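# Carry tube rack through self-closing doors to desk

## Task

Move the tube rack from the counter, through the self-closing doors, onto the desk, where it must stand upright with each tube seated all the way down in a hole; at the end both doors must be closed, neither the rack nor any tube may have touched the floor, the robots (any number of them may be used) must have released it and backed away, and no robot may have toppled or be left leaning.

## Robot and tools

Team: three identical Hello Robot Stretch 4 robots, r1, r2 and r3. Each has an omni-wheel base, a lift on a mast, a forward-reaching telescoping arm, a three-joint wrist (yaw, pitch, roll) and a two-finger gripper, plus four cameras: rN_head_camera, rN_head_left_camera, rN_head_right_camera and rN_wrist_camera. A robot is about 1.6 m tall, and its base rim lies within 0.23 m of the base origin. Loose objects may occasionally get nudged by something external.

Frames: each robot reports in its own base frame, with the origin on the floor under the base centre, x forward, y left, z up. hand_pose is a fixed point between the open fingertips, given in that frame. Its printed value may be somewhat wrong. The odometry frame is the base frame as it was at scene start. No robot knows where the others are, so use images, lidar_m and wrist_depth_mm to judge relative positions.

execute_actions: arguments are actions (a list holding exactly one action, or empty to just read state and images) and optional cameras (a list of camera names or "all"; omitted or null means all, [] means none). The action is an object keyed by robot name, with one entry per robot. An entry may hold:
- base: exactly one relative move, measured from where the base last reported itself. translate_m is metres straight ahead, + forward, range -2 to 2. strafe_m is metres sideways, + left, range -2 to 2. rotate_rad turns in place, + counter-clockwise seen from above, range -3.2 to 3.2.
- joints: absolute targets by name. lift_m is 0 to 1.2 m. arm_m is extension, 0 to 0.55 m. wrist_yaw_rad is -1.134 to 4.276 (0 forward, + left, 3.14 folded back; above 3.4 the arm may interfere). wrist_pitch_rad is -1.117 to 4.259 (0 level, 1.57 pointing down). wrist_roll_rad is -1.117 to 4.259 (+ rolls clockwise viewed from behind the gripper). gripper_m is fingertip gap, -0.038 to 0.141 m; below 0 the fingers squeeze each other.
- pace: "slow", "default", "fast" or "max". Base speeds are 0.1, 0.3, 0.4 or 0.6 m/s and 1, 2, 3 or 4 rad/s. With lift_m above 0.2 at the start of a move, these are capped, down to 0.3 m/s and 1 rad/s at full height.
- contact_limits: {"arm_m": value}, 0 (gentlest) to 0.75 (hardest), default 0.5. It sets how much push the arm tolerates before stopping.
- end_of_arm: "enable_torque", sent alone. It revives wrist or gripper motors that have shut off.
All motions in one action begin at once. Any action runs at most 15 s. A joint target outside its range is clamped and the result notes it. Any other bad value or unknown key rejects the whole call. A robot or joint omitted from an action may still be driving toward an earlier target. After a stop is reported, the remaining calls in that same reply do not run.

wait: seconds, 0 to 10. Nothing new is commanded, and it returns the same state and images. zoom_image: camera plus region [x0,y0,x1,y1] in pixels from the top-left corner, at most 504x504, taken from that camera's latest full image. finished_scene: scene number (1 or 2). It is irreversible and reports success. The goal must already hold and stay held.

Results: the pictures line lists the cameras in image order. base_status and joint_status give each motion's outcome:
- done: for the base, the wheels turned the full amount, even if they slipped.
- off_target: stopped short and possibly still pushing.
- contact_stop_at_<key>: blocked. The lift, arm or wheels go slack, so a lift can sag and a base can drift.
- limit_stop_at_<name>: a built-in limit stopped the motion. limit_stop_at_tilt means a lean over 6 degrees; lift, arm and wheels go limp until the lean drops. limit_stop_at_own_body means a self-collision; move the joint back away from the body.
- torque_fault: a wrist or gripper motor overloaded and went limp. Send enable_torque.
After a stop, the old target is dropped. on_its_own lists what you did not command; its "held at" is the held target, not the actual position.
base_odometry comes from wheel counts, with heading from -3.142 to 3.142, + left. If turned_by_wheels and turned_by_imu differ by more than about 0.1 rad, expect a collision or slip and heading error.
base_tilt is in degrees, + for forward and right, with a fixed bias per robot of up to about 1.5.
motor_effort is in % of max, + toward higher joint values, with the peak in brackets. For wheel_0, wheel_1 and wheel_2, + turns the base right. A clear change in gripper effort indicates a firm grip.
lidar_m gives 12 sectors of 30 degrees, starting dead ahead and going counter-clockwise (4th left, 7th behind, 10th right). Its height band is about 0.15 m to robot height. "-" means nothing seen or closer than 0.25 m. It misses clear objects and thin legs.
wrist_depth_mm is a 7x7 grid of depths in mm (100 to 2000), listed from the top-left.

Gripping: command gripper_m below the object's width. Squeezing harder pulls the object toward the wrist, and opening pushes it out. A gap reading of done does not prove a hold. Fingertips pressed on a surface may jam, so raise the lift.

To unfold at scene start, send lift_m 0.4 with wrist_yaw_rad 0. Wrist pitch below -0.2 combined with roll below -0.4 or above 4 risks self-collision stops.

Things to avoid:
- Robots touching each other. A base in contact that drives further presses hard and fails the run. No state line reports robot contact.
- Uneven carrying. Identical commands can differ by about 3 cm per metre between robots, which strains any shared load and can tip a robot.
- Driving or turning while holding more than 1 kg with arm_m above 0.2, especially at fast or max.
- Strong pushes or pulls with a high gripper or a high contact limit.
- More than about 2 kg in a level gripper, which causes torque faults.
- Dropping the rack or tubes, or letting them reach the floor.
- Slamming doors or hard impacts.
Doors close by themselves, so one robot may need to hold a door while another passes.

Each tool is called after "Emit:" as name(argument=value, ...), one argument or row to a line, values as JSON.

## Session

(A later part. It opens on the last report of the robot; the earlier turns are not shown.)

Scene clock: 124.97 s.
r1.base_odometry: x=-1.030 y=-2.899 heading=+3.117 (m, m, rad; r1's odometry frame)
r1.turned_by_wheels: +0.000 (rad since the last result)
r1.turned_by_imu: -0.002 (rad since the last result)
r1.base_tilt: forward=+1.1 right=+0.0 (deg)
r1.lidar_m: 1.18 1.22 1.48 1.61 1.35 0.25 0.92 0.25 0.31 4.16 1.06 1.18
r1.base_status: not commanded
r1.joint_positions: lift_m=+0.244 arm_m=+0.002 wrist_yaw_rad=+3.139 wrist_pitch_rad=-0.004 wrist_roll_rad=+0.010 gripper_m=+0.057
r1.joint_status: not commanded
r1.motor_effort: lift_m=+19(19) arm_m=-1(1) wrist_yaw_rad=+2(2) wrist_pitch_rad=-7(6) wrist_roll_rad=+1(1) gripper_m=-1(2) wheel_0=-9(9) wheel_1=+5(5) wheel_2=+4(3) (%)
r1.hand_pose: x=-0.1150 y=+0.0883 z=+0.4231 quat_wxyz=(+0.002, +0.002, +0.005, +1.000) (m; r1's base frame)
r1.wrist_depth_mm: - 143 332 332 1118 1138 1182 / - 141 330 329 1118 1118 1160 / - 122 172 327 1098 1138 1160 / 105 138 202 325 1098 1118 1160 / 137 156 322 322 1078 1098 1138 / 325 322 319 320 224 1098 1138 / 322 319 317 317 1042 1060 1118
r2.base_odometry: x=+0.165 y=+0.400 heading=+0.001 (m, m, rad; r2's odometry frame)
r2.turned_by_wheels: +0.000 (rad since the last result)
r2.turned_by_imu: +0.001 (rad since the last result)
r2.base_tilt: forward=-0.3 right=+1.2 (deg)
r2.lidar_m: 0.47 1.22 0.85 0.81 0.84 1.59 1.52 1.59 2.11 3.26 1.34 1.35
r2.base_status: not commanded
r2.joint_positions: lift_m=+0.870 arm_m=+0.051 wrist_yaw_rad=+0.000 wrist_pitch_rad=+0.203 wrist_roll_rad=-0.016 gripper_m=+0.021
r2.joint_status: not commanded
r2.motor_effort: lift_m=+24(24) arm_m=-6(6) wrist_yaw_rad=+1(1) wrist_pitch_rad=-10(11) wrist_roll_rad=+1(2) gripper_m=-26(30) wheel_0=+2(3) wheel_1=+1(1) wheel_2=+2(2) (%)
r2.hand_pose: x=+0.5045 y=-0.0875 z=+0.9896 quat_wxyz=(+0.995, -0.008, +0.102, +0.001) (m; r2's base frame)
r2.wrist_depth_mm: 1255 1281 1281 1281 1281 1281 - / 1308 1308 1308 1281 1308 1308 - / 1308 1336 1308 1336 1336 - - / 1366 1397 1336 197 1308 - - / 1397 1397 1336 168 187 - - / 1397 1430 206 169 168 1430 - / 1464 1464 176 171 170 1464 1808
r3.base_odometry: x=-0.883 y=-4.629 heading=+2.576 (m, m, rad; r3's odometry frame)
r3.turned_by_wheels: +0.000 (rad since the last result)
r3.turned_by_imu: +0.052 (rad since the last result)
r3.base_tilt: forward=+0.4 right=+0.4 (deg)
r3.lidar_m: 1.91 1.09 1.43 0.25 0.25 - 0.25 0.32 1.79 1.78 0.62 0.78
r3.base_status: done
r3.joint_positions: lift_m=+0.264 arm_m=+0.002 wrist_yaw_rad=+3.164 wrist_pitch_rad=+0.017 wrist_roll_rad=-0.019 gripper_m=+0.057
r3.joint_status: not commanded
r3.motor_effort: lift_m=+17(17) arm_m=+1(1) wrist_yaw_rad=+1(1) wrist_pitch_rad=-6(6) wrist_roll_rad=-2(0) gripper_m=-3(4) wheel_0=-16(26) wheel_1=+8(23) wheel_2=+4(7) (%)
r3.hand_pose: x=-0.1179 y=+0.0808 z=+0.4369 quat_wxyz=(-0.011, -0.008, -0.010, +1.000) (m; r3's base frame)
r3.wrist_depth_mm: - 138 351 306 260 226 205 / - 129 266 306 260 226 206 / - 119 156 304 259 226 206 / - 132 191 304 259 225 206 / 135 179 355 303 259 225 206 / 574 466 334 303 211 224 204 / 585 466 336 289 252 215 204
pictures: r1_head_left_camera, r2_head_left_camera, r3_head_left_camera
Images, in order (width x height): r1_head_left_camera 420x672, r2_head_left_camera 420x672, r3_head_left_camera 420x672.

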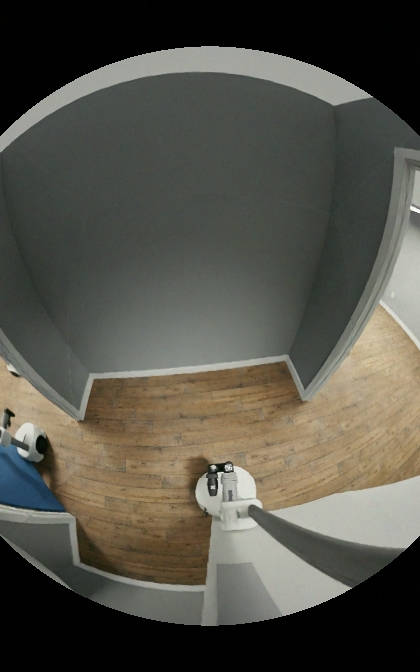

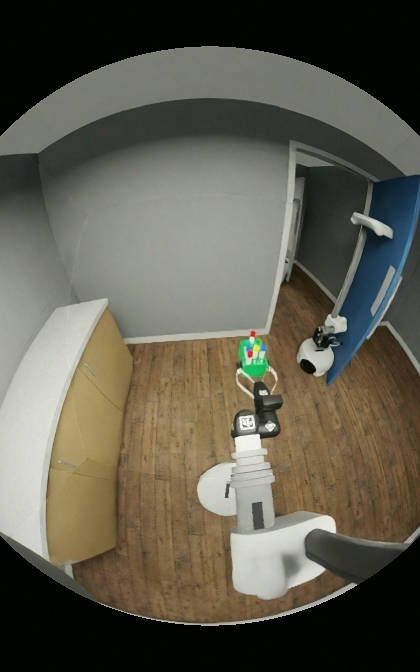

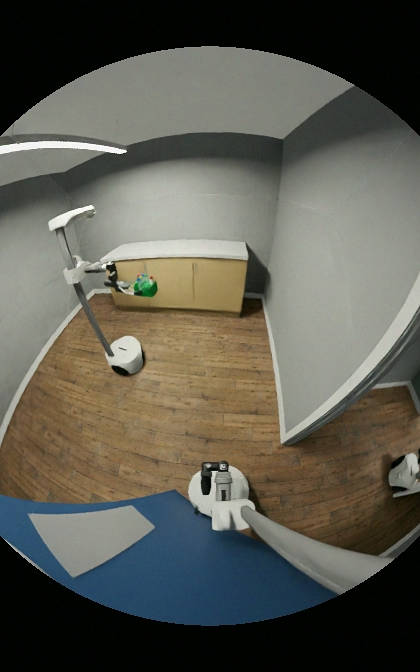

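Emit:
execute_actions(
  actions=[
    {"r3":{"base":{"translate_m":-0.3},"pace":"slow"},"r1":{"base":{"translate_m":-0.2},"pace":"slow"}},
  ],
  cameras=[],
)

Emit:
execute_actions(
  actions=[
    {"r3":{"base":{"strafe_m":0.25},"pace":"slow"},"r2":{"base":{"translate_m":0.4},"pace":"slow"}},
  ],
  cameras=[],
)

Emit:
execute_actions(
  actions=[
    {"r3":{"base":{"translate_m":-0.3},"pace":"slow"},"r2":{"base":{"translate_m":0.4},"pace":"slow"}},
  ],
  cameras=["r3_head_left_camera","r1_head_left_camera","r2_head_left_camera"],
)

Scene clock: 132.27 s.
r1.base_odometry: x=-0.830 y=-2.904 heading=+3.116 (m, m, rad; r1's odometry frame)
r1.turned_by_wheels: +0.000 (rad since the last result)
r1.turned_by_imu: -0.002 (rad since the last result)
r1.base_tilt: forward=+1.1 right=+0.0 (deg)
r1.lidar_m: 1.36 1.42 1.58 1.36 1.12 0.25 0.73 0.25 0.26 0.51 1.32 1.24
r1.base_status: done
r1.joint_positions: lift_m=+0.244 arm_m=+0.002 wrist_yaw_rad=+3.139 wrist_pitch_rad=-0.004 wrist_roll_rad=+0.010 gripper_m=+0.057
r1.joint_status: not commanded
r1.motor_effort: lift_m=+19(20) arm_m=-1(1) wrist_yaw_rad=+2(2) wrist_pitch_rad=-6(6) wrist_roll_rad=+1(1) gripper_m=-3(2) wheel_0=-9(14) wheel_1=-5(17) wheel_2=+10(14) (%)
r1.hand_pose: x=-0.1150 y=+0.0883 z=+0.4231 quat_wxyz=(+0.002, +0.002, +0.005, +1.000) (m; r1's base frame)
r1.wrist_depth_mm: - 143 340 878 904 931 946 / - 141 334 866 891 917 946 / - 122 172 349 891 904 931 / 105 138 202 345 878 904 931 / 138 156 327 342 866 891 931 / 300 310 319 340 224 878 917 / 297 307 315 330 842 878 904
r2.base_odometry: x=+0.165 y=+0.400 heading=+0.001 (m, m, rad; r2's odometry frame)
r2.turned_by_wheels: +0.000 (rad since the last result)
r2.turned_by_imu: +0.001 (rad since the last result)
r2.base_tilt: forward=-0.3 right=+1.3 (deg)
r2.lidar_m: 0.47 1.21 0.85 0.78 0.82 1.60 1.50 1.58 2.10 3.25 1.54 1.67
r2.base_status: not commanded
r2.joint_positions: lift_m=+0.870 arm_m=+0.051 wrist_yaw_rad=+0.000 wrist_pitch_rad=+0.203 wrist_roll_rad=-0.016 gripper_m=+0.021
r2.joint_status: not commanded
r2.motor_effort: lift_m=+24(25) arm_m=-6(6) wrist_yaw_rad=+0(1) wrist_pitch_rad=-10(10) wrist_roll_rad=+2(2) gripper_m=-26(27) wheel_0=+3(2) wheel_1=+1(1) wheel_2=+2(2) (%)
r2.hand_pose: x=+0.5045 y=-0.0875 z=+0.9896 quat_wxyz=(+0.995, -0.008, +0.102, +0.001) (m; r2's base frame)
r2.wrist_depth_mm: 1255 1281 1308 1255 1281 1308 - / 1308 1281 1281 1336 1308 1336 - / 1281 1336 1308 1336 1397 - - / 1308 1397 1397 197 1308 - - / 1336 1397 1430 168 186 - - / 1397 1366 205 169 168 1397 - / 1430 1430 175 170 170 1499 1808
r3.base_odometry: x=-0.631 y=-4.790 heading=+2.575 (m, m, rad; r3's odometry frame)
r3.turned_by_wheels: -0.001 (rad since the last result)
r3.turned_by_imu: -0.107 (rad since the last result)
r3.base_tilt: forward=+0.3 right=+0.3 (deg)
r3.lidar_m: 1.96 1.33 1.69 2.56 0.26 0.25 - 0.25 0.31 1.77 1.77 0.85
r3.base_status: done
r3.joint_positions: lift_m=+0.264 arm_m=+0.002 wrist_yaw_rad=+3.164 wrist_pitch_rad=+0.017 wrist_roll_rad=-0.019 gripper_m=+0.057
r3.joint_status: not commanded
r3.motor_effort: lift_m=+17(17) arm_m=+1(0) wrist_yaw_rad=+1(1) wrist_pitch_rad=-6(6) wrist_roll_rad=-1(0) gripper_m=-3(4) wheel_0=-10(17) wheel_1=-13(16) wheel_2=+13(19) (%)
r3.hand_pose: x=-0.1179 y=+0.0808 z=+0.4369 quat_wxyz=(-0.011, -0.008, -0.010, +1.000) (m; r3's base frame)
r3.wrist_depth_mm: - 138 325 320 310 301 296 / - 129 266 317 309 301 294 / - 119 156 317 309 300 293 / - 132 191 314 306 298 291 / 135 179 320 314 306 297 290 / 336 329 317 310 211 294 290 / 336 329 314 307 300 291 287
pictures: none
No camera images: the call's "cameras" was empty. Leave "cameras" out to get every camera's image.

Scene clock: 137.53 s.
r1.base_odometry: x=-0.830 y=-2.904 heading=+3.116 (m, m, rad; r1's odometry frame)
r1.turned_by_wheels: +0.000 (rad since the last result)
r1.turned_by_imu: -0.002 (rad since the last result)
r1.base_tilt: forward=+1.1 right=+0.0 (deg)
r1.lidar_m: 1.37 1.41 1.55 1.33 1.12 0.25 0.73 0.25 0.26 0.50 1.31 1.22
r1.base_status: not commanded
r1.joint_positions: lift_m=+0.244 arm_m=+0.002 wrist_yaw_rad=+3.139 wrist_pitch_rad=-0.004 wrist_roll_rad=+0.010 gripper_m=+0.057
r1.joint_status: not commanded
r1.motor_effort: lift_m=+19(19) arm_m=-1(1) wrist_yaw_rad=+2(2) wrist_pitch_rad=-7(7) wrist_roll_rad=+0(1) gripper_m=-2(3) wheel_0=-9(9) wheel_1=-5(5) wheel_2=+10(10) (%)
r1.hand_pose: x=-0.1150 y=+0.0883 z=+0.4231 quat_wxyz=(+0.002, +0.002, +0.005, +1.000) (m; r1's base frame)
r1.wrist_depth_mm: - 143 338 866 917 931 960 / - 141 334 866 891 904 931 / - 122 172 347 891 891 931 / 105 138 202 345 878 904 931 / 138 156 327 343 866 904 917 / 300 312 319 340 224 891 917 / 298 307 315 334 842 878 917
r2.base_odometry: x=+0.565 y=+0.400 heading=+0.001 (m, m, rad; r2's odometry frame)
r2.turned_by_wheels: +0.000 (rad since the last result)
r2.turned_by_imu: +0.000 (rad since the last result)
r2.base_tilt: forward=-0.3 right=+1.2 (deg)
r2.lidar_m: 0.46 1.24 0.87 0.81 0.85 1.13 1.92 1.99 2.65 1.26 1.23 1.26
r2.base_status: done
r2.joint_positions: lift_m=+0.870 arm_m=+0.051 wrist_yaw_rad=+0.000 wrist_pitch_rad=+0.203 wrist_roll_rad=-0.016 gripper_m=+0.021
r2.joint_status: not commanded
r2.motor_effort: lift_m=+24(24) arm_m=-6(6) wrist_yaw_rad=+0(0) wrist_pitch_rad=-10(10) wrist_roll_rad=+3(2) gripper_m=-26(28) wheel_0=+0(6) wheel_1=+0(5) wheel_2=-1(2) (%)
r2.hand_pose: x=+0.5045 y=-0.0875 z=+0.9896 quat_wxyz=(+0.995, -0.008, +0.102, +0.001) (m; r2's base frame)
r2.wrist_depth_mm: 878 904 891 878 891 878 - / 891 917 917 904 904 917 - / 917 904 917 917 946 931 - / 917 946 946 196 931 960 - / 960 960 960 169 187 976 - / 976 976 206 169 168 976 - / 1008 991 175 171 169 1025 1756
r3.base_odometry: x=-0.765 y=-5.000 heading=+2.575 (m, m, rad; r3's odometry frame)
r3.turned_by_wheels: +0.000 (rad since the last result)
r3.turned_by_imu: +0.000 (rad since the last result)
r3.base_tilt: forward=+0.3 right=+0.3 (deg)
r3.lidar_m: 1.20 1.20 2.44 2.32 0.28 0.25 - 0.25 0.29 2.04 1.03 1.09
r3.base_status: done
r3.joint_positions: lift_m=+0.264 arm_m=+0.002 wrist_yaw_rad=+3.164 wrist_pitch_rad=+0.017 wrist_roll_rad=-0.019 gripper_m=+0.057
r3.joint_status: not commanded
r3.motor_effort: lift_m=+17(17) arm_m=+0(0) wrist_yaw_rad=+1(1) wrist_pitch_rad=-6(6) wrist_roll_rad=+0(1) gripper_m=-3(3) wheel_0=-10(14) wheel_1=+7(13) wheel_2=+4(11) (%)
r3.hand_pose: x=-0.1179 y=+0.0808 z=+0.4369 quat_wxyz=(-0.011, -0.008, -0.010, +1.000) (m; r3's base frame)
r3.wrist_depth_mm: - 138 325 322 315 - - / - 129 266 320 314 - - / - 118 156 319 312 - - / - 132 191 317 309 - - / 135 179 320 315 309 - - / 330 325 317 314 211 1661 1808 / 330 325 315 310 304 1138 1205
pictures: none
No camera images: the call's "cameras" was empty. Leave "cameras" out to get every camera's image.

Scene clock: 142.80 s.
r1.base_odometry: x=-0.830 y=-2.904 heading=+3.116 (m, m, rad; r1's odometry frame)
r1.turned_by_wheels: +0.000 (rad since the last result)
r1.turned_by_imu: -0.002 (rad since the last result)
r1.base_tilt: forward=+1.1 right=+0.0 (deg)
r1.lidar_m: 1.37 1.40 1.57 1.33 1.10 0.25 0.73 0.25 0.25 0.50 1.32 1.24
r1.base_status: not commanded
r1.joint_positions: lift_m=+0.244 arm_m=+0.002 wrist_yaw_rad=+3.139 wrist_pitch_rad=-0.004 wrist_roll_rad=+0.010 gripper_m=+0.057
r1.joint_status: not commanded
r1.motor_effort: lift_m=+20(19) arm_m=-1(1) wrist_yaw_rad=+2(2) wrist_pitch_rad=-8(7) wrist_roll_rad=+0(1) gripper_m=-2(3) wheel_0=-9(9) wheel_1=-5(5) wheel_2=+10(11) (%)
r1.hand_pose: x=-0.1150 y=+0.0883 z=+0.4231 quat_wxyz=(+0.002, +0.002, +0.005, +1.000) (m; r1's base frame)
r1.wrist_depth_mm: - 143 338 878 904 931 960 / - 141 336 866 891 904 946 / - 122 172 347 878 931 931 / 105 138 202 345 878 904 931 / 138 156 329 342 866 891 917 / 300 312 320 340 224 891 917 / 297 307 315 334 854 878 904
r2.base_odometry: x=+0.965 y=+0.401 heading=+0.001 (m, m, rad; r2's odometry frame)
r2.turned_by_wheels: +0.000 (rad since the last result)
r2.turned_by_imu: +0.000 (rad since the last result)
r2.base_tilt: forward=-0.4 right=+1.2 (deg)
r2.lidar_m: 0.47 0.83 0.87 0.82 0.86 1.16 2.32 2.41 3.22 1.46 1.81 0.85
r2.base_status: done
r2.joint_positions: lift_m=+0.870 arm_m=+0.051 wrist_yaw_rad=+0.000 wrist_pitch_rad=+0.203 wrist_roll_rad=-0.016 gripper_m=+0.021
r2.joint_status: not commanded
r2.motor_effort: lift_m=+24(24) arm_m=-6(6) wrist_yaw_rad=+0(0) wrist_pitch_rad=-11(10) wrist_roll_rad=+0(2) gripper_m=-29(22) wheel_0=+2(5) wheel_1=+2(4) wheel_2=-2(5) (%)
r2.hand_pose: x=+0.5045 y=-0.0875 z=+0.9896 quat_wxyz=(+0.995, -0.008, +0.102, +0.001) (m; r2's base frame)
r2.wrist_depth_mm: 496 500 500 504 500 504 504 / 504 508 504 512 512 512 517 / 517 521 521 525 517 521 530 / 530 535 544 196 539 535 530 / 539 544 544 169 187 554 549 / 554 559 205 169 167 564 564 / 569 559 175 171 170 574 569
r3.base_odometry: x=-0.512 y=-5.161 heading=+2.575 (m, m, rad; r3's odometry frame)
r3.turned_by_wheels: +0.000 (rad since the last result)
r3.turned_by_imu: +0.001 (rad since the last result)
r3.base_tilt: forward=+0.2 right=+0.3 (deg)
r3.lidar_m: 1.44 2.57 2.43 2.31 2.34 0.25 - - 0.25 0.41 2.18 1.24
r3.base_status: done
r3.joint_positions: lift_m=+0.264 arm_m=+0.002 wrist_yaw_rad=+3.164 wrist_pitch_rad=+0.017 wrist_roll_rad=-0.019 gripper_m=+0.057
r3.joint_status: not commanded
r3.motor_effort: lift_m=+17(17) arm_m=+1(0) wrist_yaw_rad=+1(1) wrist_pitch_rad=-7(6) wrist_roll_rad=-1(1) gripper_m=-4(4) wheel_0=-7(14) wheel_1=-6(13) wheel_2=+9(19) (%)
r3.hand_pose: x=-0.1179 y=+0.0808 z=+0.4369 quat_wxyz=(-0.011, -0.008, -0.010, +1.000) (m; r3's base frame)
r3.wrist_depth_mm: - 138 338 359 384 1863 1863 / - 129 266 355 382 1808 1808 / - 119 156 355 379 1756 1808 / - 132 191 351 377 1808 1808 / 135 179 327 349 375 1756 1808 / 289 306 317 347 211 1756 1808 / 287 300 317 336 366 1182 1205
pictures: r1_head_left_camera, r2_head_left_camera, r3_head_left_camera
Images, in order (width x height): r1_head_left_camera 420x672, r2_head_left_camera 420x672, r3_head_left_camera 420x672.

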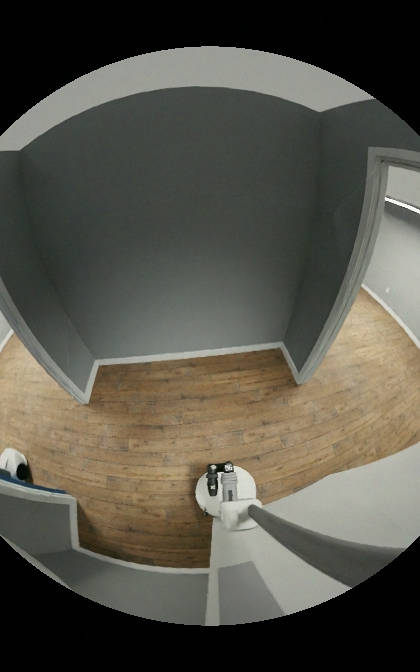

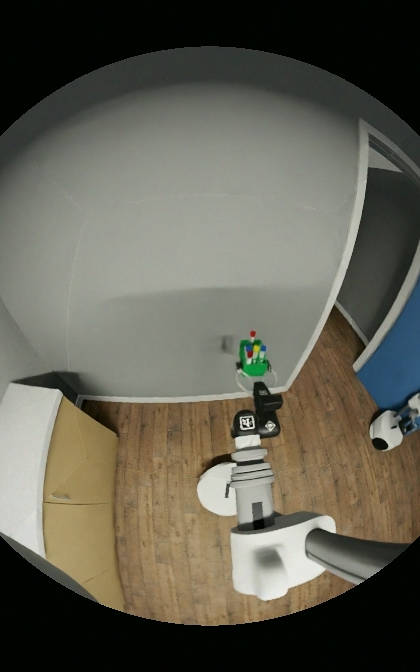

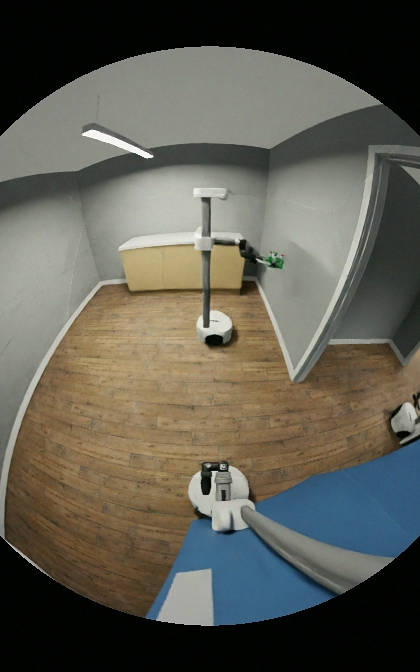

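Emit:
execute_actions(
  actions=[
    {"r1":{"base":{"translate_m":-0.2},"pace":"slow"},"r2":{"base":{"strafe_m":-0.9}}},
  ],
  cameras=["r1_head_left_camera","r2_head_left_camera","r2_head_camera"],
)

Scene clock: 153.53 s.
r1.base_odometry: x=-0.633 y=-2.910 heading=+3.118 (m, m, rad; r1's odometry frame)
r1.turned_by_wheels: +0.002 (rad since the last result)
r1.turned_by_imu: +0.005 (rad since the last result)
r1.base_tilt: forward=+1.0 right=-0.1 (deg)
r1.lidar_m: 1.54 1.58 1.67 1.28 0.83 0.58 0.25 - 0.25 0.36 4.26 1.38
r1.base_status: done
r1.joint_positions: lift_m=+0.244 arm_m=+0.002 wrist_yaw_rad=+3.139 wrist_pitch_rad=-0.004 wrist_roll_rad=+0.010 gripper_m=+0.057
r1.joint_status: not commanded
r1.on_its_own: the wheels are slack since a contact_stop
r1.motor_effort: lift_m=+19(21) arm_m=-1(1) wrist_yaw_rad=+1(1) wrist_pitch_rad=-7(6) wrist_roll_rad=+0(1) gripper_m=-3(3) wheel_0=+0(13) wheel_1=+0(24) wheel_2=+0(31) (%)
r1.hand_pose: x=-0.1151 y=+0.0882 z=+0.4230 quat_wxyz=(+0.001, +0.002, +0.005, +1.000) (m; r1's base frame)
r1.wrist_depth_mm: - 143 351 683 691 715 732 / - 141 349 676 683 707 723 / - 122 172 668 683 707 715 / 105 138 201 661 683 691 707 / 138 155 340 661 668 691 707 / 290 312 325 647 224 683 707 / 289 304 322 640 661 676 699
r2.base_odometry: x=+0.966 y=-0.500 heading=+0.001 (m, m, rad; r2's odometry frame)
r2.turned_by_wheels: +0.000 (rad since the last result)
r2.turned_by_imu: +0.001 (rad since the last result)
r2.base_tilt: forward=-0.3 right=+1.2 (deg)
r2.lidar_m: 0.48 0.85 1.16 1.73 1.79 2.43 2.29 2.38 2.47 0.55 0.63 1.09
r2.base_status: done
r2.joint_positions: lift_m=+0.870 arm_m=+0.051 wrist_yaw_rad=+0.000 wrist_pitch_rad=+0.204 wrist_roll_rad=-0.016 gripper_m=+0.021
r2.joint_status: not commanded
r2.motor_effort: lift_m=+23(25) arm_m=-6(6) wrist_yaw_rad=+0(0) wrist_pitch_rad=-10(10) wrist_roll_rad=+0(1) gripper_m=-30(28) wheel_0=-1(14) wheel_1=+2(7) wheel_2=+1(0) (%)
r2.hand_pose: x=+0.5045 y=-0.0874 z=+0.9897 quat_wxyz=(+0.995, -0.008, +0.102, +0.001) (m; r2's base frame)
r2.wrist_depth_mm: 508 1921 - - - - 1756 / 530 1863 - - - - 1756 / 535 661 - - - - 1756 / 559 615 - 195 - - 1921 / 564 615 - 168 187 - 1756 / 574 621 206 169 168 - 1921 / 597 585 175 171 169 1708 1756
r3.base_odometry: x=-0.512 y=-5.161 heading=+2.575 (m, m, rad; r3's odometry frame)
r3.turned_by_wheels: +0.000 (rad since the last result)
r3.turned_by_imu: +0.000 (rad since the last result)
r3.base_tilt: forward=+0.2 right=+0.4 (deg)
r3.lidar_m: 0.56 0.61 2.45 2.32 2.34 0.25 - - 0.25 0.39 2.20 0.65
r3.base_status: not commanded
r3.joint_positions: lift_m=+0.264 arm_m=+0.002 wrist_yaw_rad=+3.164 wrist_pitch_rad=+0.017 wrist_roll_rad=-0.019 gripper_m=+0.057
r3.joint_status: not commanded
r3.motor_effort: lift_m=+17(17) arm_m=+0(1) wrist_yaw_rad=+1(1) wrist_pitch_rad=-6(6) wrist_roll_rad=-1(1) gripper_m=-4(3) wheel_0=-7(7) wheel_1=-6(6) wheel_2=+9(10) (%)
r3.hand_pose: x=-0.1179 y=+0.0808 z=+0.4369 quat_wxyz=(-0.011, -0.008, -0.010, +1.000) (m; r3's base frame)
r3.wrist_depth_mm: - 137 336 359 384 1863 1808 / - 129 267 355 382 1808 1863 / - 119 156 355 379 1808 1808 / - 132 191 351 377 1808 1808 / 135 179 329 347 375 1808 1808 / 289 306 315 347 211 1756 1756 / 289 301 319 338 364 1182 1182
pictures: r1_head_left_camera, r2_head_camera, r2_head_left_camera
Images, in order (width x height): r1_head_left_camera 420x672, r2_head_camera 420x560, r2_head_left_camera 420x672.

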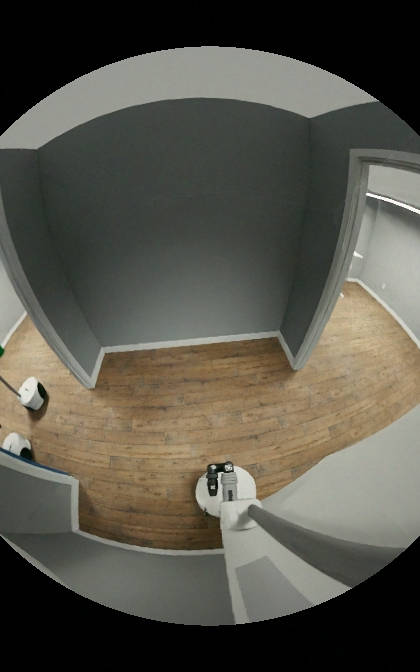

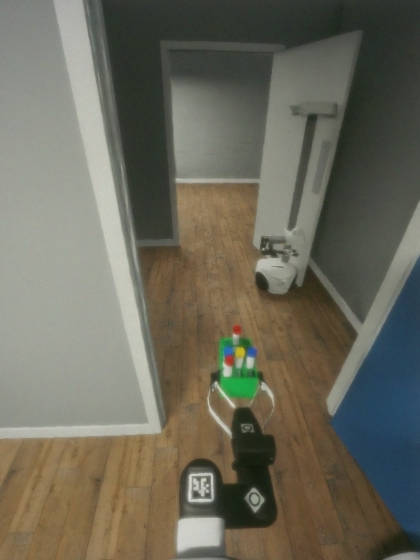

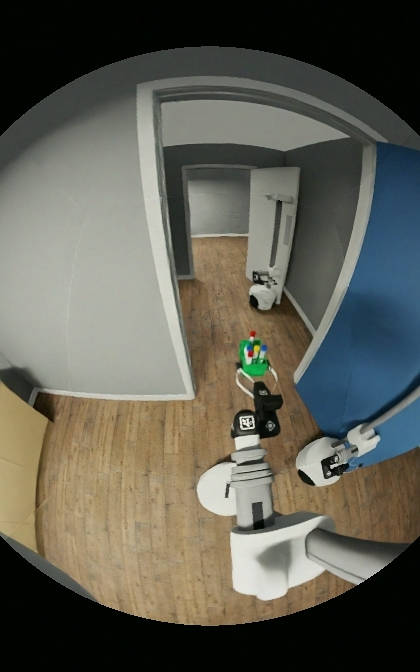

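Emit:
execute_actions(
  actions=[
    {"r1":{"base":{"translate_m":0.02},"pace":"slow"},"r2":{"base":{"translate_m":0.3}}},
  ],
  cameras=[],
)

Emit:
execute_actions(
  actions=[
    {"r2":{"base":{"strafe_m":-0.1}}},
  ],
  cameras=[],
)

Emit:
execute_actions(
  actions=[
    {"r2":{"base":{"translate_m":1.1}}},
  ],
  cameras=["r1_head_left_camera","r2_head_left_camera","r2_head_camera"],
)

Scene clock: 158.60 s.
r1.base_odometry: x=-0.653 y=-2.910 heading=+3.118 (m, m, rad; r1's odometry frame)
r1.turned_by_wheels: +0.000 (rad since the last result)
r1.turned_by_imu: -0.001 (rad since the last result)
r1.base_tilt: forward=+1.1 right=+0.0 (deg)
r1.lidar_m: 1.54 1.57 1.55 1.31 0.90 0.59 0.25 - 0.25 0.38 4.27 1.36
r1.base_status: done
r1.joint_positions: lift_m=+0.244 arm_m=+0.002 wrist_yaw_rad=+3.139 wrist_pitch_rad=-0.004 wrist_roll_rad=+0.010 gripper_m=+0.057
r1.joint_status: not commanded
r1.motor_effort: lift_m=+20(20) arm_m=-1(1) wrist_yaw_rad=+1(1) wrist_pitch_rad=-8(8) wrist_roll_rad=+1(1) gripper_m=-2(2) wheel_0=+5(9) wheel_1=+3(0) wheel_2=-4(9) (%)
r1.hand_pose: x=-0.1151 y=+0.0882 z=+0.4230 quat_wxyz=(+0.001, +0.002, +0.005, +1.000) (m; r1's base frame)
r1.wrist_depth_mm: - 143 349 699 715 732 750 / - 141 345 691 707 723 741 / - 122 173 683 707 723 741 / 105 138 202 683 699 715 732 / 138 156 336 676 691 715 732 / 289 310 324 668 224 699 723 / 289 303 320 661 676 699 715
r2.base_odometry: x=+1.266 y=-0.499 heading=+0.001 (m, m, rad; r2's odometry frame)
r2.turned_by_wheels: +0.000 (rad since the last result)
r2.turned_by_imu: +0.000 (rad since the last result)
r2.base_tilt: forward=-0.3 right=+1.2 (deg)
r2.lidar_m: 0.46 0.55 0.73 1.75 1.81 2.72 2.60 2.67 0.59 0.62 0.86 1.86
r2.base_status: done
r2.joint_positions: lift_m=+0.870 arm_m=+0.051 wrist_yaw_rad=+0.000 wrist_pitch_rad=+0.204 wrist_roll_rad=-0.016 gripper_m=+0.021
r2.joint_status: not commanded
r2.motor_effort: lift_m=+23(23) arm_m=-6(6) wrist_yaw_rad=+0(0) wrist_pitch_rad=-11(11) wrist_roll_rad=+1(2) gripper_m=-25(28) wheel_0=+1(6) wheel_1=-1(5) wheel_2=+0(11) (%)
r2.hand_pose: x=+0.5045 y=-0.0874 z=+0.9897 quat_wxyz=(+0.995, -0.008, +0.102, +0.001) (m; r2's base frame)
r2.wrist_depth_mm: 1255 1983 - - - 1618 1708 / 1255 1863 - - - 1808 1756 / 1229 1921 - - - 1756 1808 / 1229 1808 - 196 - 1808 1756 / 1205 1863 - 168 186 1808 1808 / 1182 1756 205 170 167 1756 1863 / 1160 1499 175 171 169 1661 1708
r3.base_odometry: x=-0.512 y=-5.161 heading=+2.575 (m, m, rad; r3's odometry frame)
r3.turned_by_wheels: +0.000 (rad since the last result)
r3.turned_by_imu: +0.000 (rad since the last result)
r3.base_tilt: forward=+0.3 right=+0.3 (deg)
r3.lidar_m: 0.59 2.57 2.43 2.31 2.32 0.25 - - 0.25 0.39 0.88 0.60
r3.base_status: not commanded
r3.joint_positions: lift_m=+0.264 arm_m=+0.002 wrist_yaw_rad=+3.164 wrist_pitch_rad=+0.017 wrist_roll_rad=-0.019 gripper_m=+0.057
r3.joint_status: not commanded
r3.motor_effort: lift_m=+17(17) arm_m=+0(0) wrist_yaw_rad=+1(1) wrist_pitch_rad=-6(6) wrist_roll_rad=+0(1) gripper_m=-2(4) wheel_0=-7(7) wheel_1=-5(6) wheel_2=+9(9) (%)
r3.hand_pose: x=-0.1179 y=+0.0808 z=+0.4369 quat_wxyz=(-0.011, -0.008, -0.010, +1.000) (m; r3's base frame)
r3.wrist_depth_mm: - 138 336 357 387 1863 1808 / - 129 266 357 382 1808 1863 / - 118 156 357 379 1808 1808 / - 132 191 351 377 1808 1808 / 135 179 327 349 375 1808 1808 / 289 306 317 347 211 1756 1756 / 287 301 317 336 362 1160 1205
pictures: none
No camera images: the call's "cameras" was empty. Leave "cameras" out to get every camera's image.

Scene clock: 160.07 s.
r1.base_odometry: x=-0.653 y=-2.910 heading=+3.118 (m, m, rad; r1's odometry frame)
r1.turned_by_wheels: +0.000 (rad since the last result)
r1.turned_by_imu: +0.000 (rad since the last result)
r1.base_tilt: forward=+1.0 right=+0.0 (deg)
r1.lidar_m: 1.54 1.59 1.50 1.29 0.87 0.58 0.25 - 0.25 0.37 4.28 1.37
r1.base_status: not commanded
r1.joint_positions: lift_m=+0.244 arm_m=+0.002 wrist_yaw_rad=+3.139 wrist_pitch_rad=-0.004 wrist_roll_rad=+0.010 gripper_m=+0.057
r1.joint_status: not commanded
r1.motor_effort: lift_m=+19(20) arm_m=-1(1) wrist_yaw_rad=+0(2) wrist_pitch_rad=-6(8) wrist_roll_rad=+0(1) gripper_m=-3(2) wheel_0=+5(5) wheel_1=+3(3) wheel_2=-3(3) (%)
r1.hand_pose: x=-0.1151 y=+0.0882 z=+0.4230 quat_wxyz=(+0.001, +0.002, +0.005, +1.000) (m; r1's base frame)
r1.wrist_depth_mm: - 142 351 691 715 741 750 / - 141 347 691 707 732 750 / - 122 172 691 707 723 741 / 105 138 202 683 699 715 732 / 138 156 338 676 691 715 723 / 290 310 325 668 224 707 723 / 287 303 320 661 676 699 715
r2.base_odometry: x=+1.266 y=-0.599 heading=+0.001 (m, m, rad; r2's odometry frame)
r2.turned_by_wheels: +0.000 (rad since the last result)
r2.turned_by_imu: +0.000 (rad since the last result)
r2.base_tilt: forward=-0.4 right=+1.2 (deg)
r2.lidar_m: 0.47 0.61 0.74 1.85 1.91 2.74 2.60 2.69 0.49 0.51 0.76 1.74
r2.base_status: done
r2.joint_positions: lift_m=+0.870 arm_m=+0.051 wrist_yaw_rad=+0.000 wrist_pitch_rad=+0.204 wrist_roll_rad=-0.016 gripper_m=+0.021
r2.joint_status: not commanded
r2.motor_effort: lift_m=+23(24) arm_m=-6(6) wrist_yaw_rad=+0(1) wrist_pitch_rad=-11(12) wrist_roll_rad=+2(1) gripper_m=-28(27) wheel_0=+0(9) wheel_1=+1(9) wheel_2=+0(4) (%)
r2.hand_pose: x=+0.5045 y=-0.0874 z=+0.9897 quat_wxyz=(+0.995, -0.008, +0.102, +0.001) (m; r2's base frame)
r2.wrist_depth_mm: 1430 - - - - 1576 1618 / 1430 - - - - 1756 1618 / 1366 - - - - 1756 1661 / 1397 - - 196 - 1808 1708 / 1366 - - 169 187 1863 1708 / 1336 - 206 169 168 1708 1661 / 1366 1618 176 171 169 1576 1576
r3.base_odometry: x=-0.512 y=-5.161 heading=+2.575 (m, m, rad; r3's odometry frame)
r3.turned_by_wheels: +0.000 (rad since the last result)
r3.turned_by_imu: +0.000 (rad since the last result)
r3.base_tilt: forward=+0.3 right=+0.3 (deg)
r3.lidar_m: 0.46 2.57 2.43 2.32 2.36 0.25 - - 0.25 0.40 0.76 0.49
r3.base_status: not commanded
r3.joint_positions: lift_m=+0.264 arm_m=+0.002 wrist_yaw_rad=+3.164 wrist_pitch_rad=+0.017 wrist_roll_rad=-0.019 gripper_m=+0.057
r3.joint_status: not commanded
r3.motor_effort: lift_m=+17(17) arm_m=+1(0) wrist_yaw_rad=+1(2) wrist_pitch_rad=-6(6) wrist_roll_rad=-2(0) gripper_m=-5(4) wheel_0=-7(7) wheel_1=-6(6) wheel_2=+9(9) (%)
r3.hand_pose: x=-0.1179 y=+0.0808 z=+0.4369 quat_wxyz=(-0.011, -0.008, -0.010, +1.000) (m; r3's base frame)
r3.wrist_depth_mm: - 138 338 359 384 1808 1863 / - 129 266 357 384 1808 1808 / - 119 155 353 379 1808 1808 / - 132 191 351 377 1808 1808 / 135 179 327 349 373 1808 1756 / 290 306 317 347 211 1756 1808 / 287 300 317 336 364 1182 1205
pictures: none
No camera images: the call's "cameras" was empty. Leave "cameras" out to get every camera's image.

Scene clock: 165.20 s.
r1.base_odometry: x=-0.653 y=-2.910 heading=+3.118 (m, m, rad; r1's odometry frame)
r1.turned_by_wheels: +0.000 (rad since the last result)
r1.turned_by_imu: -0.002 (rad since the last result)
r1.base_tilt: forward=+1.1 right=+0.0 (deg)
r1.lidar_m: 1.53 0.61 0.66 1.29 0.86 0.58 0.25 - 0.25 0.36 4.27 1.35
r1.base_status: not commanded
r1.joint_positions: lift_m=+0.244 arm_m=+0.002 wrist_yaw_rad=+3.139 wrist_pitch_rad=-0.004 wrist_roll_rad=+0.010 gripper_m=+0.057
r1.joint_status: not commanded
r1.motor_effort: lift_m=+20(20) arm_m=-1(1) wrist_yaw_rad=+1(1) wrist_pitch_rad=-7(6) wrist_roll_rad=+1(1) gripper_m=-2(4) wheel_0=+5(5) wheel_1=+3(3) wheel_2=-3(3) (%)
r1.hand_pose: x=-0.1151 y=+0.0882 z=+0.4230 quat_wxyz=(+0.001, +0.002, +0.005, +1.000) (m; r1's base frame)
r1.wrist_depth_mm: - 143 349 699 715 732 759 / - 141 345 691 715 723 750 / - 122 172 683 707 723 741 / 105 137 202 683 699 715 732 / 138 156 336 668 699 707 732 / 290 312 324 676 224 699 723 / 287 303 320 668 676 699 715
r2.base_odometry: x=+2.366 y=-0.598 heading=+0.001 (m, m, rad; r2's odometry frame)
r2.turned_by_wheels: +0.000 (rad since the last result)
r2.turned_by_imu: -0.001 (rad since the last result)
r2.base_tilt: forward=-0.3 right=+1.2 (deg)
r2.lidar_m: 0.46 1.31 0.92 0.85 0.65 0.54 3.78 0.97 0.79 1.19 0.95 0.88
r2.base_status: done
r2.joint_positions: lift_m=+0.870 arm_m=+0.051 wrist_yaw_rad=+0.000 wrist_pitch_rad=+0.204 wrist_roll_rad=-0.016 gripper_m=+0.021
r2.joint_status: not commanded
r2.motor_effort: lift_m=+23(23) arm_m=-6(6) wrist_yaw_rad=+0(1) wrist_pitch_rad=-12(11) wrist_roll_rad=+2(1) gripper_m=-24(29) wheel_0=+1(4) wheel_1=+1(4) wheel_2=+2(10) (%)
r2.hand_pose: x=+0.5045 y=-0.0874 z=+0.9897 quat_wxyz=(+0.995, -0.008, +0.102, +0.001) (m; r2's base frame)
r2.wrist_depth_mm: 1430 1430 - - - 1255 960 / 1464 1499 - - - 1281 960 / 1430 1464 - - - 1255 976 / 1430 1537 - 198 - 1308 1008 / 1397 1576 1576 168 186 1336 1025 / 1397 1618 206 169 167 1160 1008 / 1366 1661 176 171 169 1182 960
r3.base_odometry: x=-0.512 y=-5.161 heading=+2.575 (m, m, rad; r3's odometry frame)
r3.turned_by_wheels: +0.000 (rad since the last result)
r3.turned_by_imu: +0.000 (rad since the last result)
r3.base_tilt: forward=+0.4 right=+0.3 (deg)
r3.lidar_m: 2.49 2.57 2.43 2.31 2.35 0.25 - - 0.25 0.37 1.27 1.24
r3.base_status: not commanded
r3.joint_positions: lift_m=+0.264 arm_m=+0.002 wrist_yaw_rad=+3.164 wrist_pitch_rad=+0.017 wrist_roll_rad=-0.019 gripper_m=+0.057
r3.joint_status: not commanded
r3.motor_effort: lift_m=+17(17) arm_m=+0(1) wrist_yaw_rad=+1(1) wrist_pitch_rad=-6(6) wrist_roll_rad=+1(1) gripper_m=-3(3) wheel_0=-7(7) wheel_1=-6(5) wheel_2=+9(9) (%)
r3.hand_pose: x=-0.1179 y=+0.0808 z=+0.4369 quat_wxyz=(-0.011, -0.008, -0.010, +1.000) (m; r3's base frame)
r3.wrist_depth_mm: - 138 338 359 384 1808 1863 / - 129 266 355 384 1808 1808 / - 119 156 353 379 1863 1808 / - 131 191 351 377 1808 1808 / 135 179 327 351 375 1808 1808 / 289 306 315 347 211 1756 1756 / 289 301 317 336 364 1182 1205
pictures: r1_head_left_camera, r2_head_camera, r2_head_left_camera
Images, in order (width x height): r1_head_left_camera 420x672, r2_head_camera 420x560, r2_head_left_camera 420x672.

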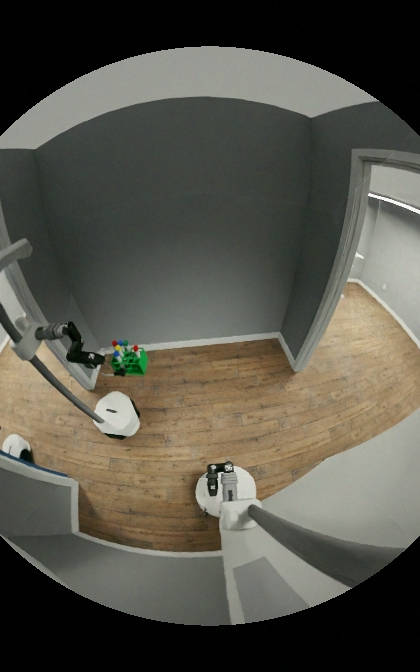

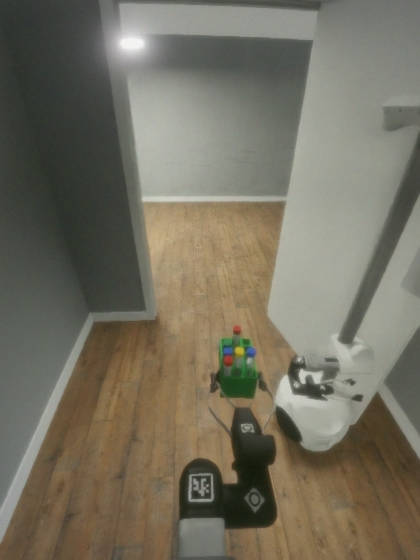

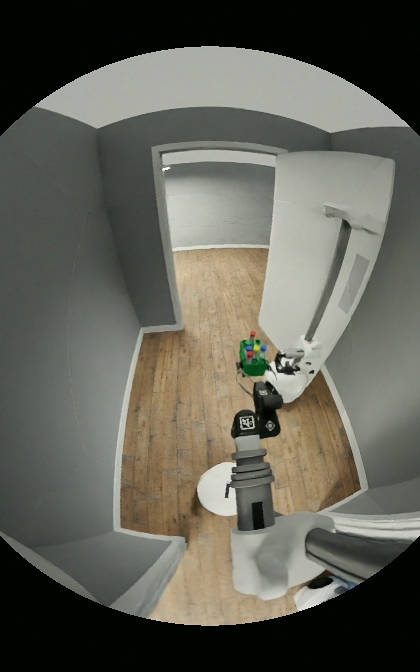

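Emit:
execute_actions(
  actions=[
    {"r2":{"base":{"translate_m":0.9}},"r3":{"base":{"translate_m":0.5},"pace":"slow"}},
  ],
  cameras=["r2_head_left_camera"],
)

Scene clock: 173.90 s.
r1.base_odometry: x=-0.653 y=-2.910 heading=+3.118 (m, m, rad; r1's odometry frame)
r1.turned_by_wheels: +0.000 (rad since the last result)
r1.turned_by_imu: -0.003 (rad since the last result)
r1.base_tilt: forward=+1.0 right=-0.1 (deg)
r1.lidar_m: 0.41 0.47 1.67 1.29 0.85 0.58 0.25 - 0.25 0.39 0.75 0.56
r1.base_status: not commanded
r1.joint_positions: lift_m=+0.244 arm_m=+0.002 wrist_yaw_rad=+3.139 wrist_pitch_rad=-0.004 wrist_roll_rad=+0.010 gripper_m=+0.057
r1.joint_status: not commanded
r1.motor_effort: lift_m=+20(20) arm_m=-1(1) wrist_yaw_rad=+1(1) wrist_pitch_rad=-6(7) wrist_roll_rad=+1(1) gripper_m=-2(3) wheel_0=+5(6) wheel_1=+3(3) wheel_2=-3(3) (%)
r1.hand_pose: x=-0.1151 y=+0.0882 z=+0.4230 quat_wxyz=(+0.001, +0.002, +0.005, +1.000) (m; r1's base frame)
r1.wrist_depth_mm: - 142 351 699 715 732 750 / - 141 347 691 715 723 750 / - 122 172 683 707 723 741 / 105 138 202 676 699 715 741 / 138 156 338 676 691 707 732 / 290 310 324 668 224 707 723 / 287 303 320 661 676 699 715
r2.base_odometry: x=+3.266 y=-0.597 heading=+0.001 (m, m, rad; r2's odometry frame)
r2.turned_by_wheels: +0.000 (rad since the last result)
r2.turned_by_imu: -0.001 (rad since the last result)
r2.base_tilt: forward=-0.3 right=+1.2 (deg)
r2.lidar_m: 0.47 0.95 0.94 0.90 0.93 1.26 1.37 1.47 0.50 0.41 0.50 0.91
r2.base_status: done
r2.joint_positions: lift_m=+0.870 arm_m=+0.051 wrist_yaw_rad=+0.000 wrist_pitch_rad=+0.204 wrist_roll_rad=-0.016 gripper_m=+0.021
r2.joint_status: not commanded
r2.motor_effort: lift_m=+23(23) arm_m=-6(6) wrist_yaw_rad=+0(0) wrist_pitch_rad=-10(11) wrist_roll_rad=+1(2) gripper_m=-28(29) wheel_0=-1(5) wheel_1=-1(5) wheel_2=+3(12) (%)
r2.hand_pose: x=+0.5045 y=-0.0874 z=+0.9896 quat_wxyz=(+0.995, -0.008, +0.102, +0.001) (m; r2's base frame)
r2.wrist_depth_mm: - - - - - - - / 707 - - - - - - / 683 - - - - - - / 661 - - 197 - - - / 661 - - 169 187 - - / 661 - 206 169 167 - - / 654 1808 176 171 169 1618 768
r3.base_odometry: x=-0.934 y=-4.893 heading=+2.576 (m, m, rad; r3's odometry frame)
r3.turned_by_wheels: +0.001 (rad since the last result)
r3.turned_by_imu: -0.001 (rad since the last result)
r3.base_tilt: forward=+0.3 right=+0.3 (deg)
r3.lidar_m: 1.98 2.07 2.45 2.33 2.41 2.19 0.27 0.25 0.43 2.02 0.88 1.09
r3.base_status: done
r3.joint_positions: lift_m=+0.264 arm_m=+0.002 wrist_yaw_rad=+3.164 wrist_pitch_rad=+0.017 wrist_roll_rad=-0.019 gripper_m=+0.057
r3.joint_status: not commanded
r3.motor_effort: lift_m=+17(17) arm_m=+0(0) wrist_yaw_rad=+1(1) wrist_pitch_rad=-6(6) wrist_roll_rad=-1(3) gripper_m=-4(4) wheel_0=+3(7) wheel_1=+7(8) wheel_2=+1(10) (%)
r3.hand_pose: x=-0.1179 y=+0.0808 z=+0.4369 quat_wxyz=(-0.011, -0.008, -0.010, +1.000) (m; r3's base frame)
r3.wrist_depth_mm: - 138 324 306 - - - / - 129 265 304 - - - / - 118 156 304 - - - / - 132 191 303 298 - - / 135 179 322 303 289 - - / 377 353 314 300 211 1863 1808 / 377 353 312 294 281 1182 1182
pictures: r2_head_left_camera
Images, in order (width x height): r2_head_left_camera 420x672.

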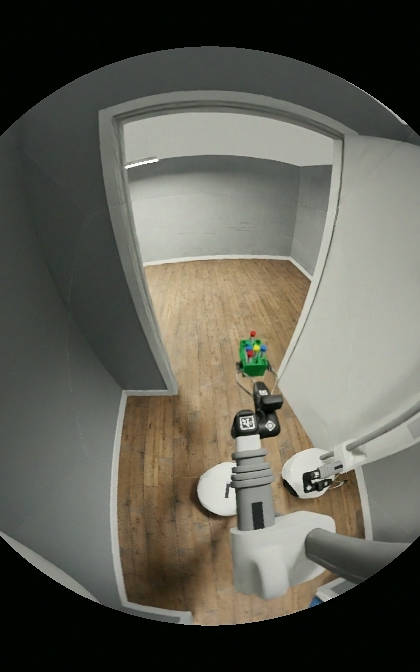

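Emit:
execute_actions(
  actions=[
    {"r2":{"base":{"translate_m":2.0}},"r3":{"base":{"translate_m":0.6},"pace":"slow"}},
  ],
  cameras=[],
)

Emit:
execute_actions(
  actions=[
    {"r2":{"base":{"rotate_rad":1.57},"pace":"slow"},"r1":{"base":{"translate_m":0.6},"pace":"slow"},"r3":{"base":{"strafe_m":0.3},"pace":"slow"}},
  ],
  cameras=[],
)

Emit:
execute_actions(
  actions=[
    {"r2":{"base":{"translate_m":1.0}},"r1":{"base":{"translate_m":0.4},"pace":"slow"}},
  ],
  cameras=["r2_head_camera","r2_wrist_camera","r1_head_right_camera","r3_head_right_camera"],
)

Scene clock: 189.80 s.
r1.base_odometry: x=-0.653 y=-2.910 heading=+3.118 (m, m, rad; r1's odometry frame)
r1.turned_by_wheels: +0.000 (rad since the last result)
r1.turned_by_imu: -0.004 (rad since the last result)
r1.base_tilt: forward=+1.1 right=-0.1 (deg)
r1.lidar_m: 1.55 1.58 1.54 1.29 0.88 0.58 0.25 - 0.25 0.38 1.89 1.36
r1.base_status: not commanded
r1.joint_positions: lift_m=+0.244 arm_m=+0.002 wrist_yaw_rad=+3.139 wrist_pitch_rad=-0.004 wrist_roll_rad=+0.010 gripper_m=+0.057
r1.joint_status: not commanded
r1.motor_effort: lift_m=+20(19) arm_m=-1(1) wrist_yaw_rad=+1(2) wrist_pitch_rad=-7(7) wrist_roll_rad=+0(1) gripper_m=-3(1) wheel_0=+5(5) wheel_1=+3(3) wheel_2=-3(3) (%)
r1.hand_pose: x=-0.1151 y=+0.0882 z=+0.4230 quat_wxyz=(+0.001, +0.002, +0.005, +1.000) (m; r1's base frame)
r1.wrist_depth_mm: - 143 349 699 723 732 750 / - 141 347 691 715 732 759 / - 122 172 683 707 723 741 / 105 137 202 683 699 715 732 / 137 156 338 676 691 707 723 / 289 310 324 668 224 707 732 / 287 304 320 661 676 699 715
r2.base_odometry: x=+5.266 y=-0.594 heading=+0.001 (m, m, rad; r2's odometry frame)
r2.turned_by_wheels: +0.000 (rad since the last result)
r2.turned_by_imu: -0.003 (rad since the last result)
r2.base_tilt: forward=-0.3 right=+1.2 (deg)
r2.lidar_m: 0.47 2.22 1.93 1.80 1.46 1.06 1.93 1.13 1.35 2.12 2.21 2.27
r2.base_status: done
r2.joint_positions: lift_m=+0.870 arm_m=+0.051 wrist_yaw_rad=+0.000 wrist_pitch_rad=+0.204 wrist_roll_rad=-0.016 gripper_m=+0.021
r2.joint_status: not commanded
r2.motor_effort: lift_m=+23(23) arm_m=-6(6) wrist_yaw_rad=+0(1) wrist_pitch_rad=-10(12) wrist_roll_rad=+0(1) gripper_m=-27(24) wheel_0=+0(7) wheel_1=-1(4) wheel_2=+0(12) (%)
r2.hand_pose: x=+0.5045 y=-0.0874 z=+0.9896 quat_wxyz=(+0.995, -0.008, +0.102, +0.001) (m; r2's base frame)
r2.wrist_depth_mm: 1808 1863 1863 1808 1808 1863 1808 / 1921 1808 1863 1808 1863 1921 1921 / 1808 1983 1921 1921 1863 1863 1983 / - 1863 1983 196 1983 1921 - / 1863 1921 1921 168 186 1983 1983 / 1983 1983 205 169 168 1983 - / - 1808 176 171 170 1618 1756
r3.base_odometry: x=-1.440 y=-4.571 heading=+2.576 (m, m, rad; r3's odometry frame)
r3.turned_by_wheels: +0.000 (rad since the last result)
r3.turned_by_imu: -0.001 (rad since the last result)
r3.base_tilt: forward=+0.3 right=+0.4 (deg)
r3.lidar_m: 1.38 1.45 1.97 2.34 2.42 2.83 2.71 1.09 0.64 0.68 0.79 1.09
r3.base_status: done
r3.joint_positions: lift_m=+0.264 arm_m=+0.002 wrist_yaw_rad=+3.164 wrist_pitch_rad=+0.017 wrist_roll_rad=-0.019 gripper_m=+0.057
r3.joint_status: not commanded
r3.motor_effort: lift_m=+17(17) arm_m=+1(0) wrist_yaw_rad=+1(1) wrist_pitch_rad=-6(6) wrist_roll_rad=-1(1) gripper_m=-3(3) wheel_0=+7(9) wheel_1=+4(14) wheel_2=-6(10) (%)
r3.hand_pose: x=-0.1179 y=+0.0808 z=+0.4369 quat_wxyz=(-0.011, -0.008, -0.010, +1.000) (m; r3's base frame)
r3.wrist_depth_mm: - 138 - - - - - / - 129 266 - - - - / - 119 156 - - - - / - 132 192 - - - - / 135 179 - - - - - / 1281 1863 1708 1983 211 1921 1808 / 1255 1308 1098 1281 1138 1160 1205
pictures: none
No camera images: the call's "cameras" was empty. Leave "cameras" out to get every camera's image.

Scene clock: 197.07 s.
r1.base_odometry: x=-1.253 y=-2.896 heading=+3.119 (m, m, rad; r1's odometry frame)
r1.turned_by_wheels: +0.001 (rad since the last result)
r1.turned_by_imu: -0.002 (rad since the last result)
r1.base_tilt: forward=+1.1 right=+0.0 (deg)
r1.lidar_m: 0.94 0.96 1.27 1.40 1.46 1.23 0.25 0.26 0.45 1.78 0.96 1.02
r1.base_status: done
r1.joint_positions: lift_m=+0.244 arm_m=+0.002 wrist_yaw_rad=+3.139 wrist_pitch_rad=-0.004 wrist_roll_rad=+0.010 gripper_m=+0.057
r1.joint_status: not commanded
r1.motor_effort: lift_m=+20(20) arm_m=-1(1) wrist_yaw_rad=+2(2) wrist_pitch_rad=-8(7) wrist_roll_rad=+0(0) gripper_m=-2(2) wheel_0=+1(10) wheel_1=+8(9) wheel_2=+0(9) (%)
r1.hand_pose: x=-0.1151 y=+0.0882 z=+0.4230 quat_wxyz=(+0.001, +0.002, +0.005, +1.000) (m; r1's base frame)
r1.wrist_depth_mm: - 142 330 1336 1366 1397 1430 / - 141 325 1308 1366 1397 1430 / - 122 172 1308 1336 1397 1430 / 105 138 202 1308 1336 1366 1430 / 138 155 324 1308 1308 1366 1397 / 370 343 322 1281 224 1366 1366 / 366 342 314 1182 1098 1229 1205
r2.base_odometry: x=+5.266 y=-0.594 heading=+1.571 (m, m, rad; r2's odometry frame)
r2.turned_by_wheels: +1.570 (rad since the last result)
r2.turned_by_imu: +1.569 (rad since the last result)
r2.base_tilt: forward=-0.3 right=+1.2 (deg)
r2.lidar_m: 0.47 1.47 1.07 1.60 1.13 1.34 2.13 2.19 2.25 2.15 2.22 1.89
r2.base_status: done
r2.joint_positions: lift_m=+0.870 arm_m=+0.051 wrist_yaw_rad=+0.000 wrist_pitch_rad=+0.204 wrist_roll_rad=-0.016 gripper_m=+0.021
r2.joint_status: not commanded
r2.motor_effort: lift_m=+23(23) arm_m=-6(6) wrist_yaw_rad=+0(1) wrist_pitch_rad=-10(11) wrist_roll_rad=+1(2) gripper_m=-26(27) wheel_0=-2(3) wheel_1=-2(3) wheel_2=-1(4) (%)
r2.hand_pose: x=+0.5046 y=-0.0874 z=+0.9896 quat_wxyz=(+0.995, -0.008, +0.102, +0.001) (m; r2's base frame)
r2.wrist_depth_mm: 1661 - - - - - - / 1708 - - - - - - / 1618 - - - - - - / 1576 - - 197 1537 - - / 1576 - - 169 187 - - / 1576 - 206 169 168 - - / 1499 1756 175 171 170 1618 1808
r3.base_odometry: x=-1.601 y=-4.824 heading=+2.576 (m, m, rad; r3's odometry frame)
r3.turned_by_wheels: +0.000 (rad since the last result)
r3.turned_by_imu: +0.001 (rad since the last result)
r3.base_tilt: forward=+0.3 right=+0.4 (deg)
r3.lidar_m: 1.34 1.44 2.12 2.03 2.11 2.86 2.70 1.52 1.12 1.00 1.09 1.44
r3.base_status: done
r3.joint_positions: lift_m=+0.264 arm_m=+0.002 wrist_yaw_rad=+3.164 wrist_pitch_rad=+0.017 wrist_roll_rad=-0.019 gripper_m=+0.057
r3.joint_status: not commanded
r3.motor_effort: lift_m=+17(17) arm_m=+0(1) wrist_yaw_rad=+1(1) wrist_pitch_rad=-6(6) wrist_roll_rad=+0(0) gripper_m=-3(4) wheel_0=-7(9) wheel_1=+4(7) wheel_2=+0(2) (%)
r3.hand_pose: x=-0.1179 y=+0.0808 z=+0.4369 quat_wxyz=(-0.011, -0.008, -0.010, +1.000) (m; r3's base frame)
r3.wrist_depth_mm: - 138 - - - - - / - 129 266 - - - - / - 118 156 - - - - / - 132 191 - - - - / 135 179 - - - - - / 1708 - 1708 1983 211 1921 1808 / 1281 1308 1118 1255 1138 1182 1205
pictures: none
No camera images: the call's "cameras" was empty. Leave "cameras" out to get every camera's image.

Scene clock: 202.33 s.
r1.base_odometry: x=-1.652 y=-2.887 heading=+3.120 (m, m, rad; r1's odometry frame)
r1.turned_by_wheels: +0.000 (rad since the last result)
r1.turned_by_imu: -0.001 (rad since the last result)
r1.base_tilt: forward=+1.1 right=+0.0 (deg)
r1.lidar_m: 0.53 0.56 0.72 1.38 1.50 1.64 1.53 1.30 0.74 0.60 0.86 0.59
r1.base_status: done
r1.joint_positions: lift_m=+0.244 arm_m=+0.002 wrist_yaw_rad=+3.139 wrist_pitch_rad=-0.004 wrist_roll_rad=+0.010 gripper_m=+0.057
r1.joint_status: not commanded
r1.motor_effort: lift_m=+19(20) arm_m=-1(1) wrist_yaw_rad=+1(1) wrist_pitch_rad=-8(5) wrist_roll_rad=+1(1) gripper_m=-2(2) wheel_0=+7(9) wheel_1=+4(7) wheel_2=-5(9) (%)
r1.hand_pose: x=-0.1151 y=+0.0882 z=+0.4230 quat_wxyz=(+0.001, +0.002, +0.005, +1.000) (m; r1's base frame)
r1.wrist_depth_mm: - 143 1708 1756 1756 1863 1708 / - 141 1708 1708 1808 1863 1708 / - 122 172 1756 1808 1808 1708 / 105 138 201 1708 1708 1808 1756 / 137 155 1661 1661 1708 1808 1756 / 1576 1576 1618 1708 224 1756 1661 / 1397 1336 1118 1182 1098 1229 1229
r2.base_odometry: x=+5.266 y=+0.406 heading=+1.571 (m, m, rad; r2's odometry frame)
r2.turned_by_wheels: +0.000 (rad since the last result)
r2.turned_by_imu: -0.001 (rad since the last result)
r2.base_tilt: forward=-0.3 right=+1.2 (deg)
r2.lidar_m: 0.47 0.82 1.07 1.01 1.04 1.62 3.14 3.14 2.24 2.10 1.20 0.85
r2.base_status: done
r2.joint_positions: lift_m=+0.870 arm_m=+0.051 wrist_yaw_rad=+0.000 wrist_pitch_rad=+0.204 wrist_roll_rad=-0.016 gripper_m=+0.021
r2.joint_status: not commanded
r2.motor_effort: lift_m=+23(23) arm_m=-6(6) wrist_yaw_rad=+0(0) wrist_pitch_rad=-11(11) wrist_roll_rad=+3(1) gripper_m=-25(29) wheel_0=+0(3) wheel_1=+0(4) wheel_2=+1(9) (%)
r2.hand_pose: x=+0.5045 y=-0.0874 z=+0.9896 quat_wxyz=(+0.995, -0.008, +0.102, +0.001) (m; r2's base frame)
r2.wrist_depth_mm: 1255 1281 1255 1308 1308 1308 1281 / 1281 1308 1281 1308 1308 1308 1336 / 1255 1366 1308 1336 1336 1397 1336 / 1336 1255 917 197 661 820 788 / 634 603 569 168 187 1397 960 / 1366 1397 205 169 168 1397 1397 / 1397 960 175 171 169 1464 991
r3.base_odometry: x=-1.601 y=-4.824 heading=+2.576 (m, m, rad; r3's odometry frame)
r3.turned_by_wheels: +0.000 (rad since the last result)
r3.turned_by_imu: +0.000 (rad since the last result)
r3.base_tilt: forward=+0.3 right=+0.3 (deg)
r3.lidar_m: 1.37 1.43 2.14 2.04 2.13 2.86 2.68 1.57 1.09 1.03 1.07 1.47
r3.base_status: not commanded
r3.joint_positions: lift_m=+0.264 arm_m=+0.002 wrist_yaw_rad=+3.164 wrist_pitch_rad=+0.017 wrist_roll_rad=-0.019 gripper_m=+0.057
r3.joint_status: not commanded
r3.motor_effort: lift_m=+17(17) arm_m=+0(1) wrist_yaw_rad=+1(1) wrist_pitch_rad=-6(6) wrist_roll_rad=+0(1) gripper_m=-4(2) wheel_0=-6(6) wheel_1=+4(4) wheel_2=+0(0) (%)
r3.hand_pose: x=-0.1179 y=+0.0808 z=+0.4369 quat_wxyz=(-0.011, -0.008, -0.010, +1.000) (m; r3's base frame)
r3.wrist_depth_mm: - 138 - - - - - / - 129 266 - - - - / - 119 156 - - - - / - 132 191 - - - - / 135 179 - - - - - / 1708 - 1708 - 212 1863 1808 / 1281 1281 1118 1255 1138 1182 1182
pictures: r1_head_right_camera, r2_head_camera, r2_wrist_camera, r3_head_right_camera
camera_calibration (this result's frames):
r2_wrist_camera: T_world_to_cam=[[0.021197, -0.999351, -0.0291416, -0.0597791], [-0.162112, 0.0253268, -0.986447, 1.12891], [0.986545, 0.0256339, -0.16147, -0.110045], [0, 0, 0, 1]] pos_world=[0.29284, -0.085511, 1.09409]
Images, in order (width x height): r1_head_right_camera 420x672, r2_head_camera 420x560, r2_wrist_camera 616x392, r3_head_right_camera 420x672.

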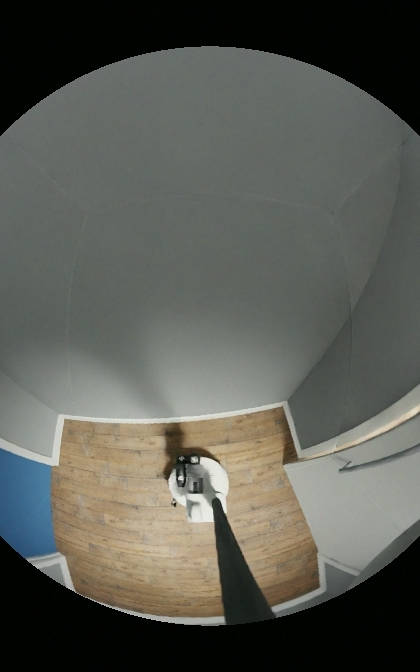

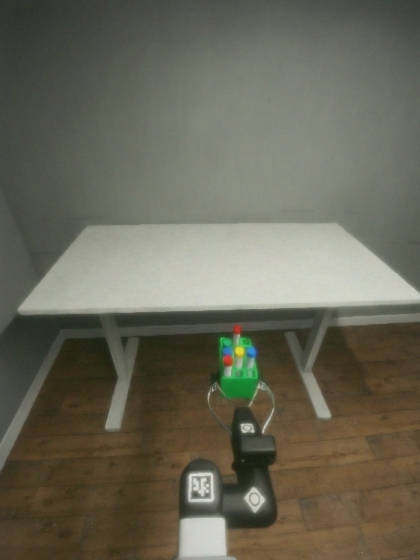

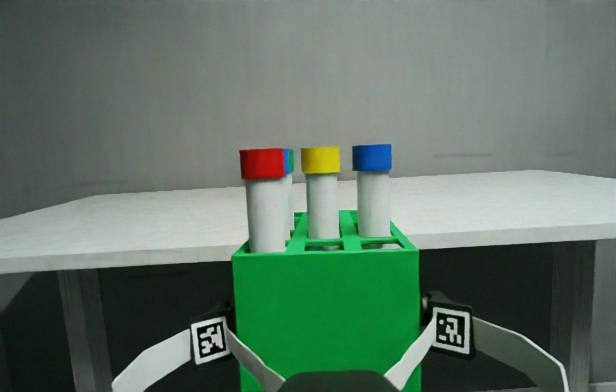

